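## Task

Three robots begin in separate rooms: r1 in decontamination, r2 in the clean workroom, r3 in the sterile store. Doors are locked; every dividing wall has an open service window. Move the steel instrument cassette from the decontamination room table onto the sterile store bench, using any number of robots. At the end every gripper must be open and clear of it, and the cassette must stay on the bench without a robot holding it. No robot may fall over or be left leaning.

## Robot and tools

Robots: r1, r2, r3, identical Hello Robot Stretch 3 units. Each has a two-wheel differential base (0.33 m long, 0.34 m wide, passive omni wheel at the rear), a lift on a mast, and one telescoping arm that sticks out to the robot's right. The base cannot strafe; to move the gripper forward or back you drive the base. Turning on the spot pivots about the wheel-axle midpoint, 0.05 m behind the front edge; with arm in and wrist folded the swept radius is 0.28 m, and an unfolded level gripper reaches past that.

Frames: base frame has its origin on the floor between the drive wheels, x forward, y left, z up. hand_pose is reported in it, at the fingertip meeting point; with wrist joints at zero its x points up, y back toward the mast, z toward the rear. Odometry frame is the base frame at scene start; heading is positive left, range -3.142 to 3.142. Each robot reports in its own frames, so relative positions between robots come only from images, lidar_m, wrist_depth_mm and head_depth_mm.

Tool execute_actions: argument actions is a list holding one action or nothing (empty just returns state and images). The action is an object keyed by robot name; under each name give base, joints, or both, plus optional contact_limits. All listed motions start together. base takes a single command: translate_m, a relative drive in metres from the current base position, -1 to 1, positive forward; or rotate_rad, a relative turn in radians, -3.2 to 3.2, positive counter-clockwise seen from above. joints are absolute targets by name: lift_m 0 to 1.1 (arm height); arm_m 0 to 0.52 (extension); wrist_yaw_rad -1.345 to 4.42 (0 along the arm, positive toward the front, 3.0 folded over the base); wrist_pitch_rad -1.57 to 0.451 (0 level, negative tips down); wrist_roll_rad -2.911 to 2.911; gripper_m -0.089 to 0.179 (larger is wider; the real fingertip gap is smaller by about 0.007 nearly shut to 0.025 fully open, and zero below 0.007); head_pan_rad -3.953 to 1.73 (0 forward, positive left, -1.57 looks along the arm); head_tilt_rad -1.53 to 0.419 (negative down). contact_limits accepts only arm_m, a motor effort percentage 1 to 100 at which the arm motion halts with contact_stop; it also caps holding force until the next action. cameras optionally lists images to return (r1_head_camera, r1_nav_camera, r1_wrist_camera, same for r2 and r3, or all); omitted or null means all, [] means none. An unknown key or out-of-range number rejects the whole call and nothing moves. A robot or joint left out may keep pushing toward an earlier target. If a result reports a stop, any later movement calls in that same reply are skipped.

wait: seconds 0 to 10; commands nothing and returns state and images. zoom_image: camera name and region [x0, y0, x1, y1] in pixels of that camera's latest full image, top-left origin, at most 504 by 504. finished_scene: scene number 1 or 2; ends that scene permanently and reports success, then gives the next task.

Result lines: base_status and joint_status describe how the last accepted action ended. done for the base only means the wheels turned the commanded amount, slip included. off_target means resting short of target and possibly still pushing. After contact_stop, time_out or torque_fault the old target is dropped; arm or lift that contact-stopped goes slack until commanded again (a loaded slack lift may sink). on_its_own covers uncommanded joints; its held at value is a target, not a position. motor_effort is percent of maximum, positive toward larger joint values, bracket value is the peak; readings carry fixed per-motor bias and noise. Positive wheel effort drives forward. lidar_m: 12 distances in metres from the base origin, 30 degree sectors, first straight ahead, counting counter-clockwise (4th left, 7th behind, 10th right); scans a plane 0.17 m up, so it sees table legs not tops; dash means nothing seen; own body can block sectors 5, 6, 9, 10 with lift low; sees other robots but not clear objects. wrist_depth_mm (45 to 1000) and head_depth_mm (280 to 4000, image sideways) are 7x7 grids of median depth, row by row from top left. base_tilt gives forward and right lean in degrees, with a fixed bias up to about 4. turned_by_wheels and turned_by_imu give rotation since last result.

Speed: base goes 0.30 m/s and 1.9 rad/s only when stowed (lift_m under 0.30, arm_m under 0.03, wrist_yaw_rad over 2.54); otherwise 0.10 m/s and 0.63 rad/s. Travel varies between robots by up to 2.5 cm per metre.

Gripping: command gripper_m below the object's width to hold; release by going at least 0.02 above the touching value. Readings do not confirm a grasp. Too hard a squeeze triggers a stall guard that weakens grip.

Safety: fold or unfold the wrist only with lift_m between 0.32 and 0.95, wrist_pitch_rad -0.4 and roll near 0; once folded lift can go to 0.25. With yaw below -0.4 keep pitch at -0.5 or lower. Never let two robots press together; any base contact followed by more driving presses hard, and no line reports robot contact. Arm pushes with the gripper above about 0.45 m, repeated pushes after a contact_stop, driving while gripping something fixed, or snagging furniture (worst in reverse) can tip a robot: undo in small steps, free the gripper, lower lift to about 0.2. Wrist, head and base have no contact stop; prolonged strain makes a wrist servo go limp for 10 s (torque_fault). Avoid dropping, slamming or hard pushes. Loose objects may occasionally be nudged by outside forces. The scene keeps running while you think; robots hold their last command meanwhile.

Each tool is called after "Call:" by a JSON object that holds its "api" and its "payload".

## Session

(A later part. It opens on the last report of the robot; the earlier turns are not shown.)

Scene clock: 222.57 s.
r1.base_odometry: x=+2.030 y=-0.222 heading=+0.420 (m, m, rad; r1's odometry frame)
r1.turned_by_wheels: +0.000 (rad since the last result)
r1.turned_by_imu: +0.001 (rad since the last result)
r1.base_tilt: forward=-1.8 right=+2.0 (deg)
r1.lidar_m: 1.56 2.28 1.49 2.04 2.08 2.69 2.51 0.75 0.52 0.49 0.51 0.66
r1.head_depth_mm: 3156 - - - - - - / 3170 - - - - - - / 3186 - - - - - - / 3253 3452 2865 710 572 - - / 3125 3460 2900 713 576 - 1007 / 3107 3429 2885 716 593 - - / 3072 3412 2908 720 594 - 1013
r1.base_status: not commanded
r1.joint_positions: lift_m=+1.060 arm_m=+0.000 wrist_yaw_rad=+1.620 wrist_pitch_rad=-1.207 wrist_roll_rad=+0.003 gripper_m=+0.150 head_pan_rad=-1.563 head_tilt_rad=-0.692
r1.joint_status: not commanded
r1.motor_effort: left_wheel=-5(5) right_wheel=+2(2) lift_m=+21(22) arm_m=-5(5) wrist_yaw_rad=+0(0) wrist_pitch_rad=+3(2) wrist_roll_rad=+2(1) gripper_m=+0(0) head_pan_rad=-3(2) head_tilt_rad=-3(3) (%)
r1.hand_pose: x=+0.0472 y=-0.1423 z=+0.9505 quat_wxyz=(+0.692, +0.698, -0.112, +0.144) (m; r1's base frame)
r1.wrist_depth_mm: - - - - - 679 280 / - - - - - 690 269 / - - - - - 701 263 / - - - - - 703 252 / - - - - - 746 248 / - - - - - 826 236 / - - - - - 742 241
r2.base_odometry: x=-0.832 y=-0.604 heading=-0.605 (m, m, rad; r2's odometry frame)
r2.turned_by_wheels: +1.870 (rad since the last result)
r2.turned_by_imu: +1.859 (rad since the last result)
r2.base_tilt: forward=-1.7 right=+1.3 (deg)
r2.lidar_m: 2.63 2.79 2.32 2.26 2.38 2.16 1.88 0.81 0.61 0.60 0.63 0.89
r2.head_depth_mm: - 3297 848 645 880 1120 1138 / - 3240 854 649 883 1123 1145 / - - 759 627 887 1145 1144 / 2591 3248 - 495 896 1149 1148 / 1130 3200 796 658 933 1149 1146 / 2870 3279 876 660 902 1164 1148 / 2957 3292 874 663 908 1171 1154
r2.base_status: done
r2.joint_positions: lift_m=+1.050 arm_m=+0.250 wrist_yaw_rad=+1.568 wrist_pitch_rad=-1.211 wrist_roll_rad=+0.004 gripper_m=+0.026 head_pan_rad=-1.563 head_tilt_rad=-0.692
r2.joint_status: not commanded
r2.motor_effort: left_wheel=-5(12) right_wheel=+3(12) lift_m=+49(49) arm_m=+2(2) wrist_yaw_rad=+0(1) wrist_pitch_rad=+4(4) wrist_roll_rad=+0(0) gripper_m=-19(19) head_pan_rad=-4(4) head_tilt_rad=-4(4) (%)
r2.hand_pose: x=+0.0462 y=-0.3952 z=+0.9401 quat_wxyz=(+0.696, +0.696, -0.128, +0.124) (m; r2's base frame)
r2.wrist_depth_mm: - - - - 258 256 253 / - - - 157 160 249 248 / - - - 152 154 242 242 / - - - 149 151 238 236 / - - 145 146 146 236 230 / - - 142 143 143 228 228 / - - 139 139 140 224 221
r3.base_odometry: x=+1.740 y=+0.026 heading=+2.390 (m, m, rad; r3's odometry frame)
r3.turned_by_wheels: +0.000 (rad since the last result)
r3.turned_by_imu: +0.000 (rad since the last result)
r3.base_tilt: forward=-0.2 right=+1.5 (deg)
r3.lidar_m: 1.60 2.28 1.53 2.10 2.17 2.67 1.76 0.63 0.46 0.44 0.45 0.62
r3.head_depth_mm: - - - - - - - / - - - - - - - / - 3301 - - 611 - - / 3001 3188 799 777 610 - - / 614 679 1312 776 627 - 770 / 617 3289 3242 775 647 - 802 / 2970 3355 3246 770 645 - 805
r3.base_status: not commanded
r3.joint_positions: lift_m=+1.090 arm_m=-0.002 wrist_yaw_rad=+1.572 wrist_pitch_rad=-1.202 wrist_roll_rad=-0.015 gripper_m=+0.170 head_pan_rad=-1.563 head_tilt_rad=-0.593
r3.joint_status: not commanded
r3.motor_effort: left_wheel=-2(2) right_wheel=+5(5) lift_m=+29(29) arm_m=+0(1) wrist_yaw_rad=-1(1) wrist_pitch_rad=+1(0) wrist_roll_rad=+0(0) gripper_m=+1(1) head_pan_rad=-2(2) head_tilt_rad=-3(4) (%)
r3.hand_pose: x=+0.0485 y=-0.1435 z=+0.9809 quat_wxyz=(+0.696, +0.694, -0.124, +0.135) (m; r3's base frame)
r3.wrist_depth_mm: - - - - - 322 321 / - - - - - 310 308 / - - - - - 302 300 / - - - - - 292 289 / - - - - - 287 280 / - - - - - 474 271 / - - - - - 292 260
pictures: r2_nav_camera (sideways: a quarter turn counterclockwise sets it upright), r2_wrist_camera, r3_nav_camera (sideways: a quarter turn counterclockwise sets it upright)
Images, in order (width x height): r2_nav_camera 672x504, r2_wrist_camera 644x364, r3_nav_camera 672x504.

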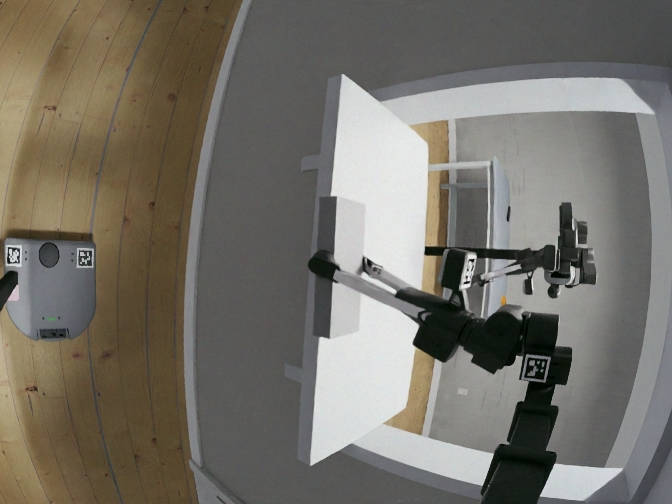

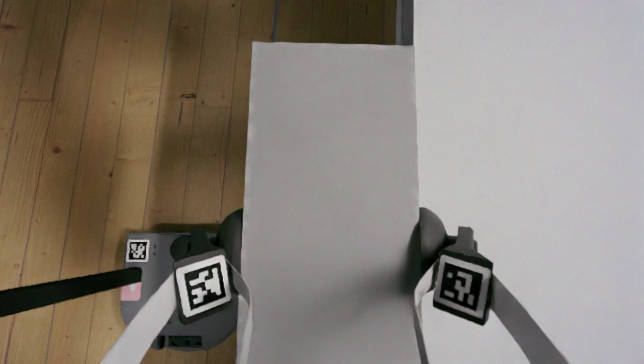

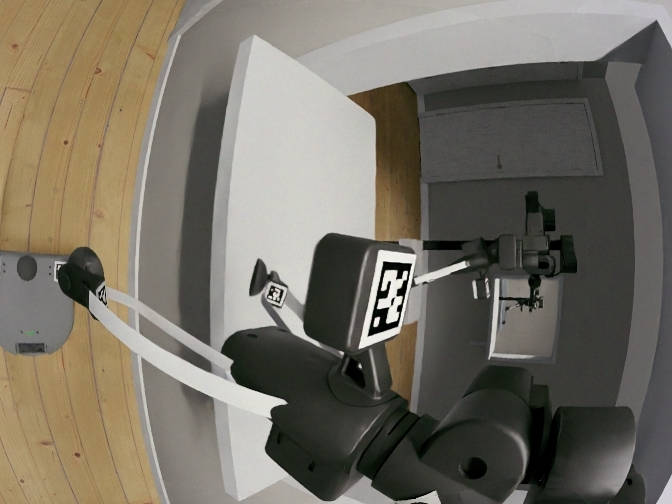

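Call:
{"api": "execute_actions", "payload": {"actions": [{"r2":{"base":{"translate_m":-0.04},"joints":{"arm_m":0.5,"lift_m":1.02}},"r3":{"joints":{"lift_m":1.05,"head_tilt_rad":-0.7}}}], "cameras": []}}

Call:
{"api": "execute_actions", "payload": {"actions": [{"r2":{"joints":{"lift_m":0.996}}}], "cameras": []}}

Call:
{"api": "execute_actions", "payload": {"actions": [{"r2":{"joints":{"gripper_m":0.14}}}], "cameras": []}}

Call:
{"api": "execute_actions", "payload": {"actions": [{"r2":{"joints":{"lift_m":1.05}}}], "cameras": []}}

Call:
{"api": "execute_actions", "payload": {"actions": [{"r2":{"joints":{"arm_m":0.1}},"r3":{"joints":{"arm_m":0.387}}}], "cameras": ["r3_head_camera","r3_wrist_camera"]}}

Scene clock: 235.57 s.
r1.base_odometry: x=+2.030 y=-0.222 heading=+0.420 (m, m, rad; r1's odometry frame)
r1.turned_by_wheels: +0.000 (rad since the last result)
r1.turned_by_imu: +0.001 (rad since the last result)
r1.base_tilt: forward=-1.8 right=+1.9 (deg)
r1.lidar_m: 1.56 2.29 1.49 2.04 2.09 2.69 2.51 0.75 0.52 0.49 0.50 0.66
r1.head_depth_mm: 3183 - - - - - - / 3094 - - - - - - / 3162 - - - - - - / 3230 3448 2863 711 573 - - / 3098 3450 2886 715 575 - 1006 / 3106 3436 2899 716 591 - - / 3070 3387 2935 718 594 - 1015
r1.base_status: not commanded
r1.joint_positions: lift_m=+1.060 arm_m=+0.000 wrist_yaw_rad=+1.620 wrist_pitch_rad=-1.207 wrist_roll_rad=+0.003 gripper_m=+0.150 head_pan_rad=-1.563 head_tilt_rad=-0.692
r1.joint_status: not commanded
r1.motor_effort: left_wheel=-5(5) right_wheel=+2(2) lift_m=+21(22) arm_m=-5(5) wrist_yaw_rad=+1(2) wrist_pitch_rad=+3(2) wrist_roll_rad=+2(1) gripper_m=+0(0) head_pan_rad=-2(3) head_tilt_rad=-3(3) (%)
r1.hand_pose: x=+0.0472 y=-0.1423 z=+0.9505 quat_wxyz=(+0.692, +0.698, -0.112, +0.144) (m; r1's base frame)
r1.wrist_depth_mm: - - - - - 697 277 / - - - - - 676 268 / - - - - - 697 262 / - - - - - 680 255 / - - - - - 773 249 / - - - - - 814 238 / - - - - - 767 240
r2.base_odometry: x=-0.864 y=-0.581 heading=-0.605 (m, m, rad; r2's odometry frame)
r2.turned_by_wheels: +0.000 (rad since the last result)
r2.turned_by_imu: +0.000 (rad since the last result)
r2.base_tilt: forward=-1.7 right=+1.3 (deg)
r2.lidar_m: 2.67 2.82 2.31 2.26 2.38 2.11 1.97 0.80 0.61 0.60 0.63 0.89
r2.head_depth_mm: 2864 3336 845 645 879 1111 1138 / - 3319 853 647 883 1123 1136 / 2561 3185 856 652 884 1134 1143 / 2851 3254 786 654 889 1143 1149 / 848 3218 868 656 898 1145 1145 / 2673 3324 873 658 895 1161 1158 / 2885 3324 873 662 906 1167 1151
r2.base_status: done
r2.joint_positions: lift_m=+1.020 arm_m=+0.500 wrist_yaw_rad=+1.568 wrist_pitch_rad=-1.211 wrist_roll_rad=+0.004 gripper_m=+0.026 head_pan_rad=-1.563 head_tilt_rad=-0.692
r2.joint_status: all done
r2.motor_effort: left_wheel=-5(12) right_wheel=+5(6) lift_m=+37(44) arm_m=+3(4) wrist_yaw_rad=+2(1) wrist_pitch_rad=+4(4) wrist_roll_rad=+1(1) gripper_m=-19(19) head_pan_rad=-4(3) head_tilt_rad=-4(4) (%)
r2.hand_pose: x=+0.0462 y=-0.6451 z=+0.9105 quat_wxyz=(+0.696, +0.696, -0.128, +0.124) (m; r2's base frame)
r2.wrist_depth_mm: - 228 228 229 224 223 221 / 229 225 221 156 159 219 217 / 220 217 215 152 154 213 212 / 215 213 211 149 150 208 207 / 209 209 146 145 146 204 203 / 206 204 141 142 143 200 199 / 201 200 197 139 140 193 194
r3.base_odometry: x=+1.740 y=+0.026 heading=+2.390 (m, m, rad; r3's odometry frame)
r3.turned_by_wheels: +0.000 (rad since the last result)
r3.turned_by_imu: +0.001 (rad since the last result)
r3.base_tilt: forward=-0.2 right=+1.5 (deg)
r3.lidar_m: 1.60 2.28 1.53 2.09 2.17 2.68 1.75 0.63 0.46 0.44 0.45 0.62
r3.head_depth_mm: 3058 - - - - - 993 / 3027 - - - - - 1002 / 3030 3273 - - - - - / 3053 3249 2654 614 549 - - / 2948 1226 565 592 563 - 976 / 406 401 770 612 569 - 1027 / 396 395 2612 669 561 - 1020
r3.base_status: not commanded
r3.joint_positions: lift_m=+1.050 arm_m=-0.002 wrist_yaw_rad=+1.572 wrist_pitch_rad=-1.202 wrist_roll_rad=-0.015 gripper_m=+0.170 head_pan_rad=-1.563 head_tilt_rad=-0.691
r3.joint_status: all done
r3.motor_effort: left_wheel=-2(2) right_wheel=+5(4) lift_m=+24(27) arm_m=+1(1) wrist_yaw_rad=-1(1) wrist_pitch_rad=+1(1) wrist_roll_rad=+0(0) gripper_m=+1(0) head_pan_rad=-2(2) head_tilt_rad=-3(12) (%)
r3.hand_pose: x=+0.0485 y=-0.1435 z=+0.9411 quat_wxyz=(+0.696, +0.694, -0.124, +0.135) (m; r3's base frame)
r3.wrist_depth_mm: - - - - - 280 275 / - - - - - 272 265 / - - - - - 266 256 / - - - - - 263 247 / - - - - - 613 243 / - - - - - 634 234 / - - - - - 616 225
pictures: none
No camera images: the call's "cameras" was empty. Leave "cameras" out to get every camera's image.

Scene clock: 236.53 s.
r1.base_odometry: x=+2.030 y=-0.222 heading=+0.420 (m, m, rad; r1's odometry frame)
r1.turned_by_wheels: +0.000 (rad since the last result)
r1.turned_by_imu: +0.000 (rad since the last result)
r1.base_tilt: forward=-1.7 right=+1.9 (deg)
r1.lidar_m: 1.56 2.29 1.49 2.04 2.09 2.69 2.53 0.74 0.52 0.49 0.50 0.66
r1.head_depth_mm: 3158 - - - - - - / 3162 - - - - - - / 3211 - - - - - - / 3225 3492 2860 711 572 - - / 3117 3477 2900 712 575 - 1007 / 3075 3439 2910 715 591 - - / 3080 3424 2925 718 593 - 1012
r1.base_status: not commanded
r1.joint_positions: lift_m=+1.060 arm_m=+0.000 wrist_yaw_rad=+1.620 wrist_pitch_rad=-1.207 wrist_roll_rad=+0.003 gripper_m=+0.150 head_pan_rad=-1.563 head_tilt_rad=-0.692
r1.joint_status: not commanded
r1.motor_effort: left_wheel=-4(4) right_wheel=+2(2) lift_m=+22(23) arm_m=-6(5) wrist_yaw_rad=+1(1) wrist_pitch_rad=+2(3) wrist_roll_rad=+1(2) gripper_m=+1(0) head_pan_rad=-3(3) head_tilt_rad=-2(3) (%)
r1.hand_pose: x=+0.0472 y=-0.1423 z=+0.9505 quat_wxyz=(+0.692, +0.698, -0.112, +0.144) (m; r1's base frame)
r1.wrist_depth_mm: - - - - - 690 280 / - - - - - 693 269 / - - - - - 684 262 / - - - - - 710 252 / - - - - - 753 248 / - - - - - 829 239 / - - - - - 759 240
r2.base_odometry: x=-0.864 y=-0.581 heading=-0.605 (m, m, rad; r2's odometry frame)
r2.turned_by_wheels: +0.000 (rad since the last result)
r2.turned_by_imu: +0.000 (rad since the last result)
r2.base_tilt: forward=-1.6 right=+1.4 (deg)
r2.lidar_m: 2.68 2.82 2.32 2.26 2.39 2.11 1.98 0.81 0.61 0.60 0.63 0.89
r2.head_depth_mm: 2911 - 813 644 875 1118 1131 / 2879 3324 852 650 883 1122 1143 / 2867 3197 859 651 885 1139 1149 / 2792 3213 825 654 894 1141 1146 / 847 3203 872 655 899 1157 1146 / 2687 3248 877 657 899 1150 1156 / 2876 3279 877 662 908 1164 1158
r2.base_status: not commanded
r2.joint_positions: lift_m=+0.996 arm_m=+0.500 wrist_yaw_rad=+1.568 wrist_pitch_rad=-1.211 wrist_roll_rad=+0.004 gripper_m=+0.026 head_pan_rad=-1.563 head_tilt_rad=-0.692
r2.joint_status: all done
r2.motor_effort: left_wheel=-5(5) right_wheel=+5(4) lift_m=+37(37) arm_m=+3(3) wrist_yaw_rad=+1(1) wrist_pitch_rad=+4(4) wrist_roll_rad=+1(1) gripper_m=-19(19) head_pan_rad=-4(4) head_tilt_rad=-4(4) (%)
r2.hand_pose: x=+0.0462 y=-0.6451 z=+0.8865 quat_wxyz=(+0.696, +0.696, -0.128, +0.124) (m; r2's base frame)
r2.wrist_depth_mm: 204 203 201 201 201 198 196 / 199 197 196 156 158 193 193 / 194 193 193 153 155 190 188 / 190 189 187 149 150 185 183 / 185 185 146 146 146 182 179 / 182 182 142 142 143 176 176 / 176 177 175 139 140 174 172
r3.base_odometry: x=+1.740 y=+0.026 heading=+2.390 (m, m, rad; r3's odometry frame)
r3.turned_by_wheels: +0.000 (rad since the last result)
r3.turned_by_imu: +0.000 (rad since the last result)
r3.base_tilt: forward=-0.3 right=+1.6 (deg)
r3.lidar_m: 1.60 2.28 1.53 2.09 2.17 2.68 1.76 0.63 0.46 0.44 0.45 0.62
r3.head_depth_mm: 3060 - - - - - 995 / 3035 - - - - - 1001 / 3043 3262 - - - - - / 3023 3349 2517 613 550 - - / 2945 3290 513 594 563 - 973 / 432 409 504 630 569 - 1028 / 403 410 2537 670 563 - 1017
r3.base_status: not commanded
r3.joint_positions: lift_m=+1.050 arm_m=-0.002 wrist_yaw_rad=+1.572 wrist_pitch_rad=-1.202 wrist_roll_rad=-0.015 gripper_m=+0.170 head_pan_rad=-1.563 head_tilt_rad=-0.691
r3.joint_status: not commanded
r3.motor_effort: left_wheel=-1(2) right_wheel=+4(4) lift_m=+23(24) arm_m=+0(0) wrist_yaw_rad=-1(1) wrist_pitch_rad=+1(1) wrist_roll_rad=+0(0) gripper_m=+0(1) head_pan_rad=-2(2) head_tilt_rad=-3(4) (%)
r3.hand_pose: x=+0.0485 y=-0.1435 z=+0.9411 quat_wxyz=(+0.696, +0.694, -0.124, +0.135) (m; r3's base frame)
r3.wrist_depth_mm: - - - - - 282 276 / - - - - - 271 266 / - - - - - 264 254 / - - - - - 265 250 / - - - - - 603 239 / - - - - - 649 235 / - - - - - 606 226
pictures: none
No camera images: the call's "cameras" was empty. Leave "cameras" out to get every camera's image.

Scene clock: 238.17 s.
r1.base_odometry: x=+2.030 y=-0.222 heading=+0.420 (m, m, rad; r1's odometry frame)
r1.turned_by_wheels: +0.000 (rad since the last result)
r1.turned_by_imu: +0.000 (rad since the last result)
r1.base_tilt: forward=-1.8 right=+2.0 (deg)
r1.lidar_m: 1.57 2.28 1.49 2.04 2.09 2.69 2.52 0.74 0.52 0.49 0.50 0.66
r1.head_depth_mm: 3177 - - - - - - / 3121 - - - - - - / 3165 - - - - - - / 3217 3465 2875 710 573 - - / 3137 3436 2884 714 575 - 1008 / 3072 3444 2885 715 591 - - / 3094 3417 2936 720 593 - 1015
r1.base_status: not commanded
r1.joint_positions: lift_m=+1.060 arm_m=+0.000 wrist_yaw_rad=+1.620 wrist_pitch_rad=-1.207 wrist_roll_rad=+0.003 gripper_m=+0.150 head_pan_rad=-1.563 head_tilt_rad=-0.692
r1.joint_status: not commanded
r1.motor_effort: left_wheel=-5(5) right_wheel=+2(2) lift_m=+22(22) arm_m=-5(5) wrist_yaw_rad=+0(1) wrist_pitch_rad=+3(2) wrist_roll_rad=+2(1) gripper_m=+0(0) head_pan_rad=-2(3) head_tilt_rad=-3(2) (%)
r1.hand_pose: x=+0.0472 y=-0.1423 z=+0.9505 quat_wxyz=(+0.692, +0.698, -0.112, +0.144) (m; r1's base frame)
r1.wrist_depth_mm: - - - - - 685 280 / - - - - - 695 269 / - - - - - 704 260 / - - - - - 706 253 / - - - - - 750 247 / - - - - - 818 237 / - - - - - 746 243
r2.base_odometry: x=-0.864 y=-0.581 heading=-0.605 (m, m, rad; r2's odometry frame)
r2.turned_by_wheels: +0.000 (rad since the last result)
r2.turned_by_imu: +0.000 (rad since the last result)
r2.base_tilt: forward=-1.7 right=+1.4 (deg)
r2.lidar_m: 2.67 2.82 2.31 2.26 2.38 2.12 1.97 0.81 0.61 0.60 0.63 0.89
r2.head_depth_mm: 2905 - 812 646 870 1114 1141 / 2929 3338 854 648 880 1123 1144 / 2810 3180 858 650 889 1129 1140 / 2880 3210 822 653 891 1143 1150 / 849 3210 870 659 895 1145 1139 / 2693 3325 873 659 900 1156 1149 / 2848 3275 877 664 904 1160 1158
r2.base_status: not commanded
r2.joint_positions: lift_m=+0.996 arm_m=+0.500 wrist_yaw_rad=+1.568 wrist_pitch_rad=-1.208 wrist_roll_rad=+0.004 gripper_m=+0.140 head_pan_rad=-1.563 head_tilt_rad=-0.692
r2.joint_status: all done
r2.motor_effort: left_wheel=-6(5) right_wheel=+4(5) lift_m=+37(37) arm_m=+2(2) wrist_yaw_rad=+1(2) wrist_pitch_rad=+3(4) wrist_roll_rad=+0(1) gripper_m=+0(82) head_pan_rad=-4(3) head_tilt_rad=-4(4) (%)
r2.hand_pose: x=+0.0470 y=-0.6451 z=+0.8867 quat_wxyz=(+0.696, +0.695, -0.129, +0.125) (m; r2's base frame)
r2.wrist_depth_mm: 207 204 203 203 201 199 198 / 201 198 197 164 165 195 193 / 196 195 192 159 160 191 188 / 192 190 186 156 156 186 183 / 186 186 183 152 153 182 179 / 182 - 180 148 149 - 176 / - 177 175 145 146 173 172
r3.base_odometry: x=+1.740 y=+0.026 heading=+2.390 (m, m, rad; r3's odometry frame)
r3.turned_by_wheels: +0.000 (rad since the last result)
r3.turned_by_imu: +0.000 (rad since the last result)
r3.base_tilt: forward=-0.2 right=+1.6 (deg)
r3.lidar_m: 1.60 2.28 1.53 2.09 2.17 2.68 1.76 0.63 0.46 0.44 0.45 0.62
r3.head_depth_mm: 3038 - - - - - 992 / 3074 - - - - - 1003 / 3075 3250 - - - - - / 3038 3375 2518 621 549 - - / 2957 3262 512 602 563 - 973 / 431 409 499 642 570 - 1031 / 402 410 2527 672 561 - 1019
r3.base_status: not commanded
r3.joint_positions: lift_m=+1.050 arm_m=-0.002 wrist_yaw_rad=+1.572 wrist_pitch_rad=-1.202 wrist_roll_rad=-0.015 gripper_m=+0.170 head_pan_rad=-1.563 head_tilt_rad=-0.691
r3.joint_status: not commanded
r3.motor_effort: left_wheel=-2(2) right_wheel=+5(4) lift_m=+24(24) arm_m=+0(0) wrist_yaw_rad=-1(1) wrist_pitch_rad=+1(1) wrist_roll_rad=-1(0) gripper_m=+1(1) head_pan_rad=-2(2) head_tilt_rad=-3(5) (%)
r3.hand_pose: x=+0.0485 y=-0.1435 z=+0.9411 quat_wxyz=(+0.696, +0.694, -0.124, +0.135) (m; r3's base frame)
r3.wrist_depth_mm: - - - - - 282 275 / - - - - - 268 268 / - - - - - 264 254 / - - - - - 266 247 / - - - - - 619 241 / - - - - - 650 234 / - - - - - 613 226
pictures: none
No camera images: the call's "cameras" was empty. Leave "cameras" out to get every camera's image.

Scene clock: 239.50 s.
r1.base_odometry: x=+2.030 y=-0.222 heading=+0.420 (m, m, rad; r1's odometry frame)
r1.turned_by_wheels: +0.000 (rad since the last result)
r1.turned_by_imu: +0.000 (rad since the last result)
r1.base_tilt: forward=-1.7 right=+2.0 (deg)
r1.lidar_m: 1.56 2.28 1.49 2.04 2.09 2.71 2.52 0.75 0.52 0.49 0.51 0.66
r1.head_depth_mm: 3146 - - - - - - / 3147 - - - - - - / 3230 - - - - - - / 3224 3473 2855 711 573 - - / 3150 3450 2885 713 574 - 1003 / 3076 3438 2919 716 592 - - / 3104 3427 2946 719 594 - 1013
r1.base_status: not commanded
r1.joint_positions: lift_m=+1.060 arm_m=+0.000 wrist_yaw_rad=+1.620 wrist_pitch_rad=-1.207 wrist_roll_rad=+0.003 gripper_m=+0.150 head_pan_rad=-1.563 head_tilt_rad=-0.692
r1.joint_status: not commanded
r1.motor_effort: left_wheel=-4(3) right_wheel=+2(2) lift_m=+22(22) arm_m=-5(5) wrist_yaw_rad=+1(0) wrist_pitch_rad=+3(2) wrist_roll_rad=+2(2) gripper_m=+0(1) head_pan_rad=-2(2) head_tilt_rad=-3(3) (%)
r1.hand_pose: x=+0.0472 y=-0.1423 z=+0.9505 quat_wxyz=(+0.692, +0.698, -0.112, +0.144) (m; r1's base frame)
r1.wrist_depth_mm: - - - - - 703 278 / - - - - - 690 270 / - - - - - 694 262 / - - - - - 691 253 / - - - - - 757 249 / - - - - - 813 236 / - - - - - 752 240
r2.base_odometry: x=-0.864 y=-0.581 heading=-0.605 (m, m, rad; r2's odometry frame)
r2.turned_by_wheels: +0.000 (rad since the last result)
r2.turned_by_imu: +0.000 (rad since the last result)
r2.base_tilt: forward=-1.7 right=+1.4 (deg)
r2.lidar_m: 2.67 2.82 2.32 2.26 2.38 2.12 1.97 0.80 0.61 0.59 0.63 0.89
r2.head_depth_mm: - 3290 848 646 878 1117 1140 / 2947 3299 853 648 884 1124 1137 / 2744 3206 860 650 892 1126 1142 / 2324 3184 858 655 888 1142 1145 / 847 3217 867 657 896 1145 1148 / 2649 3316 871 659 903 1154 1156 / 2880 3326 878 664 908 1166 1159
r2.base_status: not commanded
r2.joint_positions: lift_m=+1.050 arm_m=+0.500 wrist_yaw_rad=+1.568 wrist_pitch_rad=-1.208 wrist_roll_rad=+0.004 gripper_m=+0.140 head_pan_rad=-1.563 head_tilt_rad=-0.692
r2.joint_status: all done
r2.motor_effort: left_wheel=-5(5) right_wheel=+5(4) lift_m=+46(49) arm_m=+3(2) wrist_yaw_rad=+1(1) wrist_pitch_rad=+3(3) wrist_roll_rad=+1(1) gripper_m=+0(1) head_pan_rad=-3(5) head_tilt_rad=-4(4) (%)
r2.hand_pose: x=+0.0470 y=-0.6451 z=+0.9404 quat_wxyz=(+0.696, +0.695, -0.129, +0.125) (m; r2's base frame)
r2.wrist_depth_mm: - 261 259 260 259 254 254 / - 256 257 253 253 251 250 / - 249 249 215 243 243 242 / - 246 241 208 239 238 238 / - 239 236 205 234 234 232 / 235 - 231 201 227 - 226 / - 228 227 196 223 224 223
r3.base_odometry: x=+1.740 y=+0.026 heading=+2.390 (m, m, rad; r3's odometry frame)
r3.turned_by_wheels: +0.000 (rad since the last result)
r3.turned_by_imu: +0.000 (rad since the last result)
r3.base_tilt: forward=-0.3 right=+1.5 (deg)
r3.lidar_m: 1.60 2.27 1.53 2.09 2.17 2.68 1.76 0.63 0.46 0.44 0.46 0.62
r3.head_depth_mm: 3055 - - - - - 998 / 3056 - - - - - 1000 / 3091 3251 - - - - - / 3030 3266 2647 622 550 - - / 2920 1166 602 602 562 - 976 / 384 451 2524 643 572 - 1026 / 371 3198 2618 668 561 - 1018
r3.base_status: not commanded
r3.joint_positions: lift_m=+1.050 arm_m=-0.002 wrist_yaw_rad=+1.572 wrist_pitch_rad=-1.202 wrist_roll_rad=-0.015 gripper_m=+0.170 head_pan_rad=-1.563 head_tilt_rad=-0.691
r3.joint_status: not commanded
r3.motor_effort: left_wheel=-2(2) right_wheel=+4(5) lift_m=+24(24) arm_m=+0(0) wrist_yaw_rad=-2(1) wrist_pitch_rad=+1(1) wrist_roll_rad=+0(0) gripper_m=+0(0) head_pan_rad=-3(2) head_tilt_rad=-3(4) (%)
r3.hand_pose: x=+0.0485 y=-0.1435 z=+0.9411 quat_wxyz=(+0.696, +0.694, -0.124, +0.135) (m; r3's base frame)
r3.wrist_depth_mm: - - - - - 284 276 / - - - - - 269 266 / - - - - - 263 259 / - - - - - 266 247 / - - - - - 610 239 / - - - - - 638 233 / - - - - - 607 225
pictures: none
No camera images: the call's "cameras" was empty. Leave "cameras" out to get every camera's image.

Scene clock: 243.63 s.
r1.base_odometry: x=+2.030 y=-0.222 heading=+0.420 (m, m, rad; r1's odometry frame)
r1.turned_by_wheels: +0.000 (rad since the last result)
r1.turned_by_imu: +0.001 (rad since the last result)
r1.base_tilt: forward=-1.8 right=+2.0 (deg)
r1.lidar_m: 1.56 2.27 1.49 2.04 2.09 2.70 2.53 0.75 0.52 0.49 0.50 0.66
r1.head_depth_mm: 3180 - - - - - - / 3115 - - - - - - / 3196 - - - - - - / 3231 3473 2857 710 573 - - / 3123 3437 2907 713 575 - 1004 / 3130 3467 2887 716 593 - - / 3088 3400 2914 719 594 - 1012
r1.base_status: not commanded
r1.joint_positions: lift_m=+1.060 arm_m=+0.000 wrist_yaw_rad=+1.620 wrist_pitch_rad=-1.207 wrist_roll_rad=+0.003 gripper_m=+0.150 head_pan_rad=-1.563 head_tilt_rad=-0.692
r1.joint_status: not commanded
r1.motor_effort: left_wheel=-5(5) right_wheel=+2(2) lift_m=+22(22) arm_m=-6(6) wrist_yaw_rad=+0(1) wrist_pitch_rad=+3(3) wrist_roll_rad=+1(2) gripper_m=+0(0) head_pan_rad=-2(2) head_tilt_rad=-3(3) (%)
r1.hand_pose: x=+0.0472 y=-0.1423 z=+0.9505 quat_wxyz=(+0.692, +0.698, -0.112, +0.144) (m; r1's base frame)
r1.wrist_depth_mm: - - - - - 678 280 / - - - - - 681 269 / - - - - - 669 260 / - - - - - 721 253 / - - - - - 754 246 / - - - - - 810 239 / - - - - - 752 239
r2.base_odometry: x=-0.864 y=-0.581 heading=-0.605 (m, m, rad; r2's odometry frame)
r2.turned_by_wheels: +0.000 (rad since the last result)
r2.turned_by_imu: +0.000 (rad since the last result)
r2.base_tilt: forward=-1.6 right=+1.3 (deg)
r2.lidar_m: 2.68 2.82 2.32 2.26 2.38 2.11 1.97 0.80 0.61 0.60 0.63 0.89
r2.head_depth_mm: - - 828 645 880 1116 1140 / - - - - 889 1122 1138 / 2891 - - - 914 1132 1145 / 2931 3191 823 - - 1187 1145 / 2374 584 737 - 924 1109 1127 / 467 550 880 651 900 1160 1154 / 467 3312 879 664 908 1171 1161
r2.base_status: not commanded
r2.joint_positions: lift_m=+1.050 arm_m=+0.100 wrist_yaw_rad=+1.568 wrist_pitch_rad=-1.208 wrist_roll_rad=+0.004 gripper_m=+0.140 head_pan_rad=-1.563 head_tilt_rad=-0.692
r2.joint_status: all done
r2.motor_effort: left_wheel=-5(5) right_wheel=+5(4) lift_m=+46(46) arm_m=-1(2) wrist_yaw_rad=+1(1) wrist_pitch_rad=+3(2) wrist_roll_rad=+0(1) gripper_m=+0(0) head_pan_rad=-4(4) head_tilt_rad=-4(4) (%)
r2.hand_pose: x=+0.0470 y=-0.2456 z=+0.9404 quat_wxyz=(+0.696, +0.695, -0.129, +0.125) (m; r2's base frame)
r2.wrist_depth_mm: - - - - - 731 267 / - - - - - 690 265 / - - - - - 683 260 / - - - - - 676 258 / - - - - - 629 255 / - - - - - - 243 / - - - - - 643 346
r3.base_odometry: x=+1.740 y=+0.026 heading=+2.390 (m, m, rad; r3's odometry frame)
r3.turned_by_wheels: +0.000 (rad since the last result)
r3.turned_by_imu: +0.000 (rad since the last result)
r3.base_tilt: forward=-0.2 right=+1.5 (deg)
r3.lidar_m: 1.60 2.28 1.53 2.10 2.17 2.68 1.75 0.63 0.46 0.44 0.45 0.62
r3.head_depth_mm: 3038 3314 2639 677 551 476 913 / 3072 3329 2649 674 551 476 920 / - - 2657 644 551 474 921 / 2983 3243 2531 603 549 475 936 / 775 2225 2445 622 549 473 934 / 2992 3342 2641 640 547 476 946 / 3035 3319 2640 670 547 480 951
r3.base_status: not commanded
r3.joint_positions: lift_m=+1.050 arm_m=+0.387 wrist_yaw_rad=+1.570 wrist_pitch_rad=-1.202 wrist_roll_rad=-0.015 gripper_m=+0.170 head_pan_rad=-1.563 head_tilt_rad=-0.692
r3.joint_status: all done
r3.motor_effort: left_wheel=-2(2) right_wheel=+5(4) lift_m=+24(24) arm_m=+5(5) wrist_yaw_rad=+0(2) wrist_pitch_rad=+1(1) wrist_roll_rad=+0(0) gripper_m=+0(0) head_pan_rad=-2(2) head_tilt_rad=-4(5) (%)
r3.hand_pose: x=+0.0485 y=-0.5319 z=+0.9411 quat_wxyz=(+0.696, +0.694, -0.124, +0.134) (m; r3's base frame)
r3.wrist_depth_mm: 290 284 284 281 279 275 - / 278 276 274 269 271 265 - / 269 266 262 228 260 258 - / 259 257 253 220 251 250 946 / 251 249 246 212 242 242 934 / 244 240 237 208 238 234 - / - 233 232 200 229 227 225
pictures: r3_head_camera (sideways: a quarter turn clockwise sets it upright), r3_wrist_camera
Images, in order (width x height): r3_head_camera 896x504, r3_wrist_camera 644x364.

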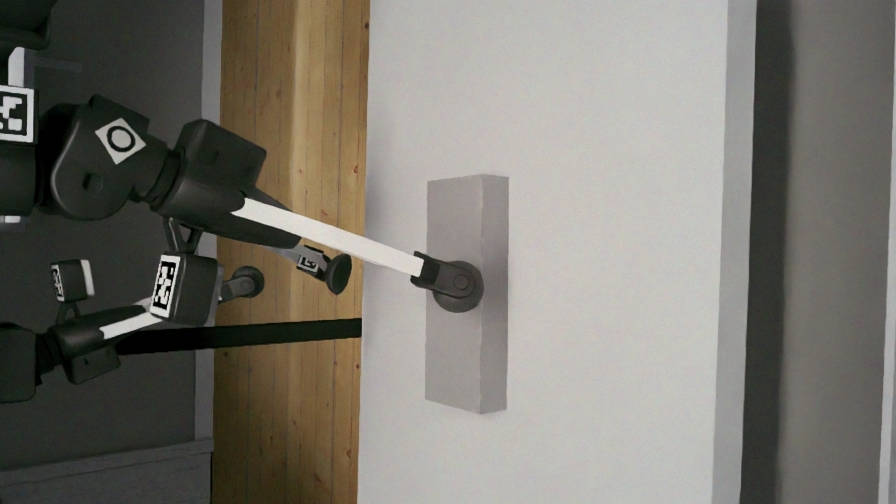

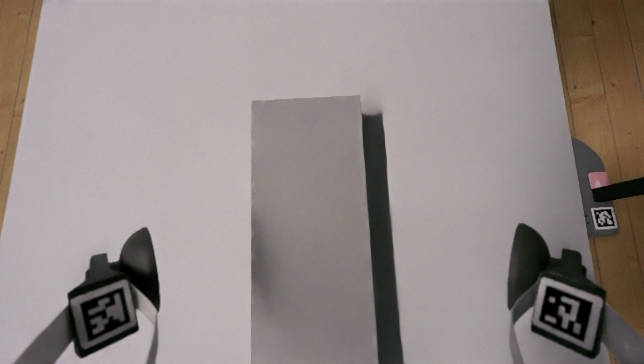

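Call:
{"api": "execute_actions", "payload": {"actions": [{"r3":{"base":{"translate_m":0.01},"joints":{"arm_m":0.374,"lift_m":0.975,"gripper_m":0.14}}}], "cameras": []}}

Scene clock: 249.97 s.
r1.base_odometry: x=+2.030 y=-0.222 heading=+0.420 (m, m, rad; r1's odometry frame)
r1.turned_by_wheels: +0.000 (rad since the last result)
r1.turned_by_imu: +0.001 (rad since the last result)
r1.base_tilt: forward=-1.7 right=+2.0 (deg)
r1.lidar_m: 1.56 2.28 1.49 2.04 2.09 2.69 2.52 0.75 0.52 0.49 0.51 0.66
r1.head_depth_mm: 3131 - - - - - - / 3120 - - - - - - / 3199 - - - - - - / 3225 3449 2889 711 573 - - / 3119 3464 2877 713 575 - 1007 / 3100 3458 2880 716 592 - - / 3066 3448 2925 719 593 - 1013
r1.base_status: not commanded
r1.joint_positions: lift_m=+1.060 arm_m=+0.000 wrist_yaw_rad=+1.620 wrist_pitch_rad=-1.207 wrist_roll_rad=+0.003 gripper_m=+0.150 head_pan_rad=-1.563 head_tilt_rad=-0.692
r1.joint_status: not commanded
r1.motor_effort: left_wheel=-5(5) right_wheel=+2(2) lift_m=+22(22) arm_m=-6(6) wrist_yaw_rad=+0(0) wrist_pitch_rad=+3(3) wrist_roll_rad=+1(2) gripper_m=+1(0) head_pan_rad=-2(2) head_tilt_rad=-2(3) (%)
r1.hand_pose: x=+0.0472 y=-0.1423 z=+0.9505 quat_wxyz=(+0.692, +0.698, -0.112, +0.144) (m; r1's base frame)
r1.wrist_depth_mm: - - - - - 680 280 / - - - - - 683 267 / - - - - - 697 260 / - - - - - 686 252 / - - - - - 765 249 / - - - - - 827 237 / - - - - - 759 241
r2.base_odometry: x=-0.864 y=-0.581 heading=-0.605 (m, m, rad; r2's odometry frame)
r2.turned_by_wheels: +0.000 (rad since the last result)
r2.turned_by_imu: +0.000 (rad since the last result)
r2.base_tilt: forward=-1.6 right=+1.3 (deg)
r2.lidar_m: 2.68 2.81 2.31 2.26 2.38 2.12 1.97 0.81 0.61 0.60 0.63 0.89
r2.head_depth_mm: - - 828 646 877 1120 1140 / - - - - 882 1133 1145 / 2862 - - - 910 1131 1144 / 2863 3212 826 - - 1179 1159 / 2336 1155 707 - 925 1111 1122 / 527 520 836 652 902 1161 1159 / 583 3230 883 663 906 1163 1154
r2.base_status: not commanded
r2.joint_positions: lift_m=+1.050 arm_m=+0.100 wrist_yaw_rad=+1.568 wrist_pitch_rad=-1.208 wrist_roll_rad=+0.004 gripper_m=+0.140 head_pan_rad=-1.563 head_tilt_rad=-0.692
r2.joint_status: not commanded
r2.motor_effort: left_wheel=-5(5) right_wheel=+4(5) lift_m=+46(46) arm_m=-1(2) wrist_yaw_rad=+0(1) wrist_pitch_rad=+2(3) wrist_roll_rad=+1(1) gripper_m=+0(0) head_pan_rad=-4(4) head_tilt_rad=-4(4) (%)
r2.hand_pose: x=+0.0470 y=-0.2456 z=+0.9404 quat_wxyz=(+0.696, +0.695, -0.129, +0.125) (m; r2's base frame)
r2.wrist_depth_mm: - - - - - 709 269 / - - - - - 710 264 / - - - - - 706 261 / - - - - - 679 258 / - - - - - 625 255 / - - - - - - 241 / - - - - - 650 345
r3.base_odometry: x=+1.732 y=+0.033 heading=+2.390 (m, m, rad; r3's odometry frame)
r3.turned_by_wheels: +0.000 (rad since the last result)
r3.turned_by_imu: -0.005 (rad since the last result)
r3.base_tilt: forward=-0.2 right=+1.5 (deg)
r3.lidar_m: 1.57 2.26 1.53 2.09 2.17 2.70 1.79 0.63 0.46 0.44 0.46 0.62
r3.head_depth_mm: 2975 3374 2666 677 551 476 917 / 2962 3336 2636 675 551 476 922 / 3071 - 776 645 549 475 927 / 2952 3260 2575 612 550 474 931 / 773 1300 1443 620 547 473 938 / 3078 3377 2620 640 548 476 945 / 3029 3306 2632 667 547 479 952
r3.base_status: done
r3.joint_positions: lift_m=+0.983 arm_m=+0.374 wrist_yaw_rad=+1.571 wrist_pitch_rad=-1.189 wrist_roll_rad=-0.016 gripper_m=+0.140 head_pan_rad=-1.563 head_tilt_rad=-0.692
r3.joint_status: lift_m contact_stop (moved -0.067 of -0.075); the others done
r3.on_its_own: lift_m is slack since a contact_stop, until your next command for it (your +0.975 is given up)
r3.motor_effort: left_wheel=-1(6) right_wheel=+4(27) lift_m=+25(24) arm_m=-3(3) wrist_yaw_rad=-1(1) wrist_pitch_rad=-4(8) wrist_roll_rad=+0(0) gripper_m=+0(83) head_pan_rad=-2(2) head_tilt_rad=-4(4) (%)
r3.hand_pose: x=+0.0516 y=-0.5195 z=+0.8752 quat_wxyz=(+0.696, +0.693, -0.128, +0.139) (m; r3's base frame)
r3.wrist_depth_mm: 214 213 210 207 206 204 202 / 207 204 201 165 196 196 194 / 197 196 194 159 189 189 189 / 191 190 186 153 182 184 182 / 184 183 180 149 178 179 177 / 178 - 174 144 145 - 171 / 173 170 168 138 139 166 165
pictures: none
No camera images: the call's "cameras" was empty. Leave "cameras" out to get every camera's image.

Call:
{"api": "execute_actions", "payload": {"actions": [{"r3":{"joints":{"gripper_m":0.03}}}], "cameras": ["r3_head_camera"]}}

Scene clock: 259.03 s.
r1.base_odometry: x=+2.030 y=-0.222 heading=+0.420 (m, m, rad; r1's odometry frame)
r1.turned_by_wheels: +0.000 (rad since the last result)
r1.turned_by_imu: +0.001 (rad since the last result)
r1.base_tilt: forward=-1.8 right=+1.9 (deg)
r1.lidar_m: 1.56 2.28 1.49 2.04 2.09 2.70 2.52 0.75 0.52 0.49 0.50 0.66
r1.head_depth_mm: 3155 - - - - - - / 3110 - - - - - - / 3215 - - - - - - / 3219 3467 2862 710 573 - - / 3096 3422 2880 713 575 - 1008 / 3096 3440 2883 717 593 - - / 3079 3412 2916 718 594 - 1011
r1.base_status: not commanded
r1.joint_positions: lift_m=+1.060 arm_m=+0.000 wrist_yaw_rad=+1.620 wrist_pitch_rad=-1.207 wrist_roll_rad=+0.003 gripper_m=+0.150 head_pan_rad=-1.563 head_tilt_rad=-0.692
r1.joint_status: not commanded
r1.motor_effort: left_wheel=-4(5) right_wheel=+2(2) lift_m=+21(22) arm_m=-5(5) wrist_yaw_rad=+2(0) wrist_pitch_rad=+2(2) wrist_roll_rad=+2(2) gripper_m=+0(0) head_pan_rad=-2(3) head_tilt_rad=-3(3) (%)
r1.hand_pose: x=+0.0472 y=-0.1423 z=+0.9505 quat_wxyz=(+0.692, +0.698, -0.112, +0.144) (m; r1's base frame)
r1.wrist_depth_mm: - - - - - 690 278 / - - - - - 702 271 / - - - - - 686 259 / - - - - - 679 254 / - - - - - 761 248 / - - - - - 838 239 / - - - - - 754 240
r2.base_odometry: x=-0.864 y=-0.581 heading=-0.605 (m, m, rad; r2's odometry frame)
r2.turned_by_wheels: +0.000 (rad since the last result)
r2.turned_by_imu: +0.000 (rad since the last result)
r2.base_tilt: forward=-1.6 right=+1.3 (deg)
r2.lidar_m: 2.67 2.82 2.31 2.26 2.37 2.11 1.98 0.81 0.61 0.60 0.63 0.89
r2.head_depth_mm: - - 830 648 877 1117 1136 / - - - - 882 1124 1133 / 2883 - - - 916 1129 1142 / 2917 3159 828 - - 1181 1144 / 2361 1159 702 - 925 1106 1124 / 526 514 837 651 903 1156 1156 / 522 3236 877 664 908 1164 1158
r2.base_status: not commanded
r2.joint_positions: lift_m=+1.050 arm_m=+0.100 wrist_yaw_rad=+1.568 wrist_pitch_rad=-1.208 wrist_roll_rad=+0.004 gripper_m=+0.140 head_pan_rad=-1.563 head_tilt_rad=-0.692
r2.joint_status: not commanded
r2.motor_effort: left_wheel=-5(5) right_wheel=+5(4) lift_m=+46(46) arm_m=-2(2) wrist_yaw_rad=+1(1) wrist_pitch_rad=+3(3) wrist_roll_rad=+0(0) gripper_m=+0(1) head_pan_rad=-3(3) head_tilt_rad=-4(4) (%)
r2.hand_pose: x=+0.0470 y=-0.2456 z=+0.9404 quat_wxyz=(+0.696, +0.695, -0.129, +0.125) (m; r2's base frame)
r2.wrist_depth_mm: - - - - - 719 266 / - - - - - 722 263 / - - - - - 688 259 / - - - - - 673 259 / - - - - - 633 255 / - - - - - - 242 / - - - - - 647 348
r3.base_odometry: x=+1.732 y=+0.033 heading=+2.390 (m, m, rad; r3's odometry frame)
r3.turned_by_wheels: +0.000 (rad since the last result)
r3.turned_by_imu: +0.001 (rad since the last result)
r3.base_tilt: forward=-0.2 right=+1.6 (deg)
r3.lidar_m: 1.56 2.27 1.53 2.10 2.17 2.69 1.79 0.63 0.46 0.44 0.45 0.62
r3.head_depth_mm: 2965 3370 2614 675 552 475 920 / 2953 3374 2679 675 553 475 921 / 2976 - 2437 634 549 474 929 / 2983 3274 2510 615 549 474 931 / 772 1288 1952 617 548 474 938 / 3032 3352 2660 649 547 476 937 / 3038 3270 2629 667 547 478 946
r3.base_status: not commanded
r3.joint_positions: lift_m=+0.988 arm_m=+0.374 wrist_yaw_rad=+1.571 wrist_pitch_rad=-1.191 wrist_roll_rad=-0.016 gripper_m=+0.031 head_pan_rad=-1.563 head_tilt_rad=-0.692
r3.joint_status: all done
r3.on_its_own: lift_m is slack since a contact_stop, until your next command for it (your +0.975 is given up)
r3.motor_effort: left_wheel=+1(2) right_wheel=-1(7) lift_m=+26(26) arm_m=-3(3) wrist_yaw_rad=-1(2) wrist_pitch_rad=-3(8) wrist_roll_rad=+0(0) gripper_m=-22(99) head_pan_rad=-2(2) head_tilt_rad=-4(4) (%)
r3.hand_pose: x=+0.0511 y=-0.5195 z=+0.8801 quat_wxyz=(+0.696, +0.693, -0.127, +0.139) (m; r3's base frame)
r3.wrist_depth_mm: 216 216 215 211 210 208 208 / 209 208 206 164 202 202 199 / 203 201 198 158 193 193 193 / 195 194 191 154 187 188 186 / 188 188 185 148 148 182 180 / 183 182 146 144 143 175 175 / 178 176 173 139 140 169 170
pictures: r3_head_camera (sideways: a quarter turn clockwise sets it upright)
Images, in order (width x height): r3_head_camera 896x504.

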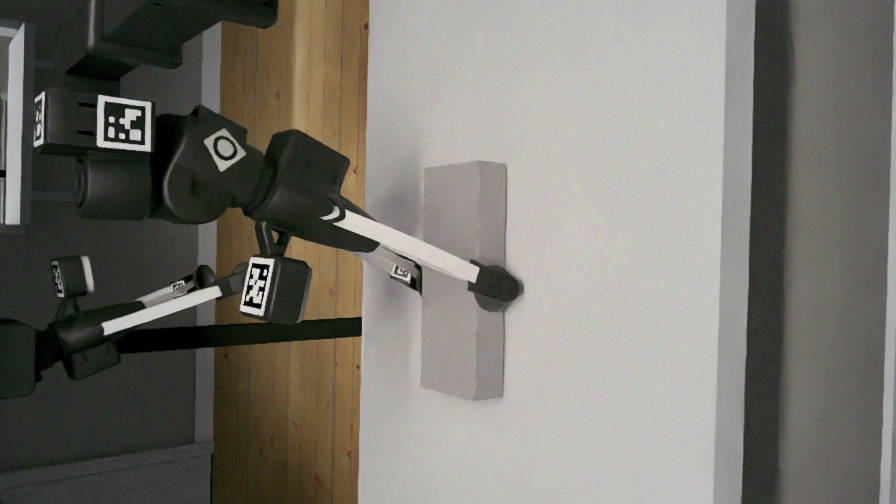

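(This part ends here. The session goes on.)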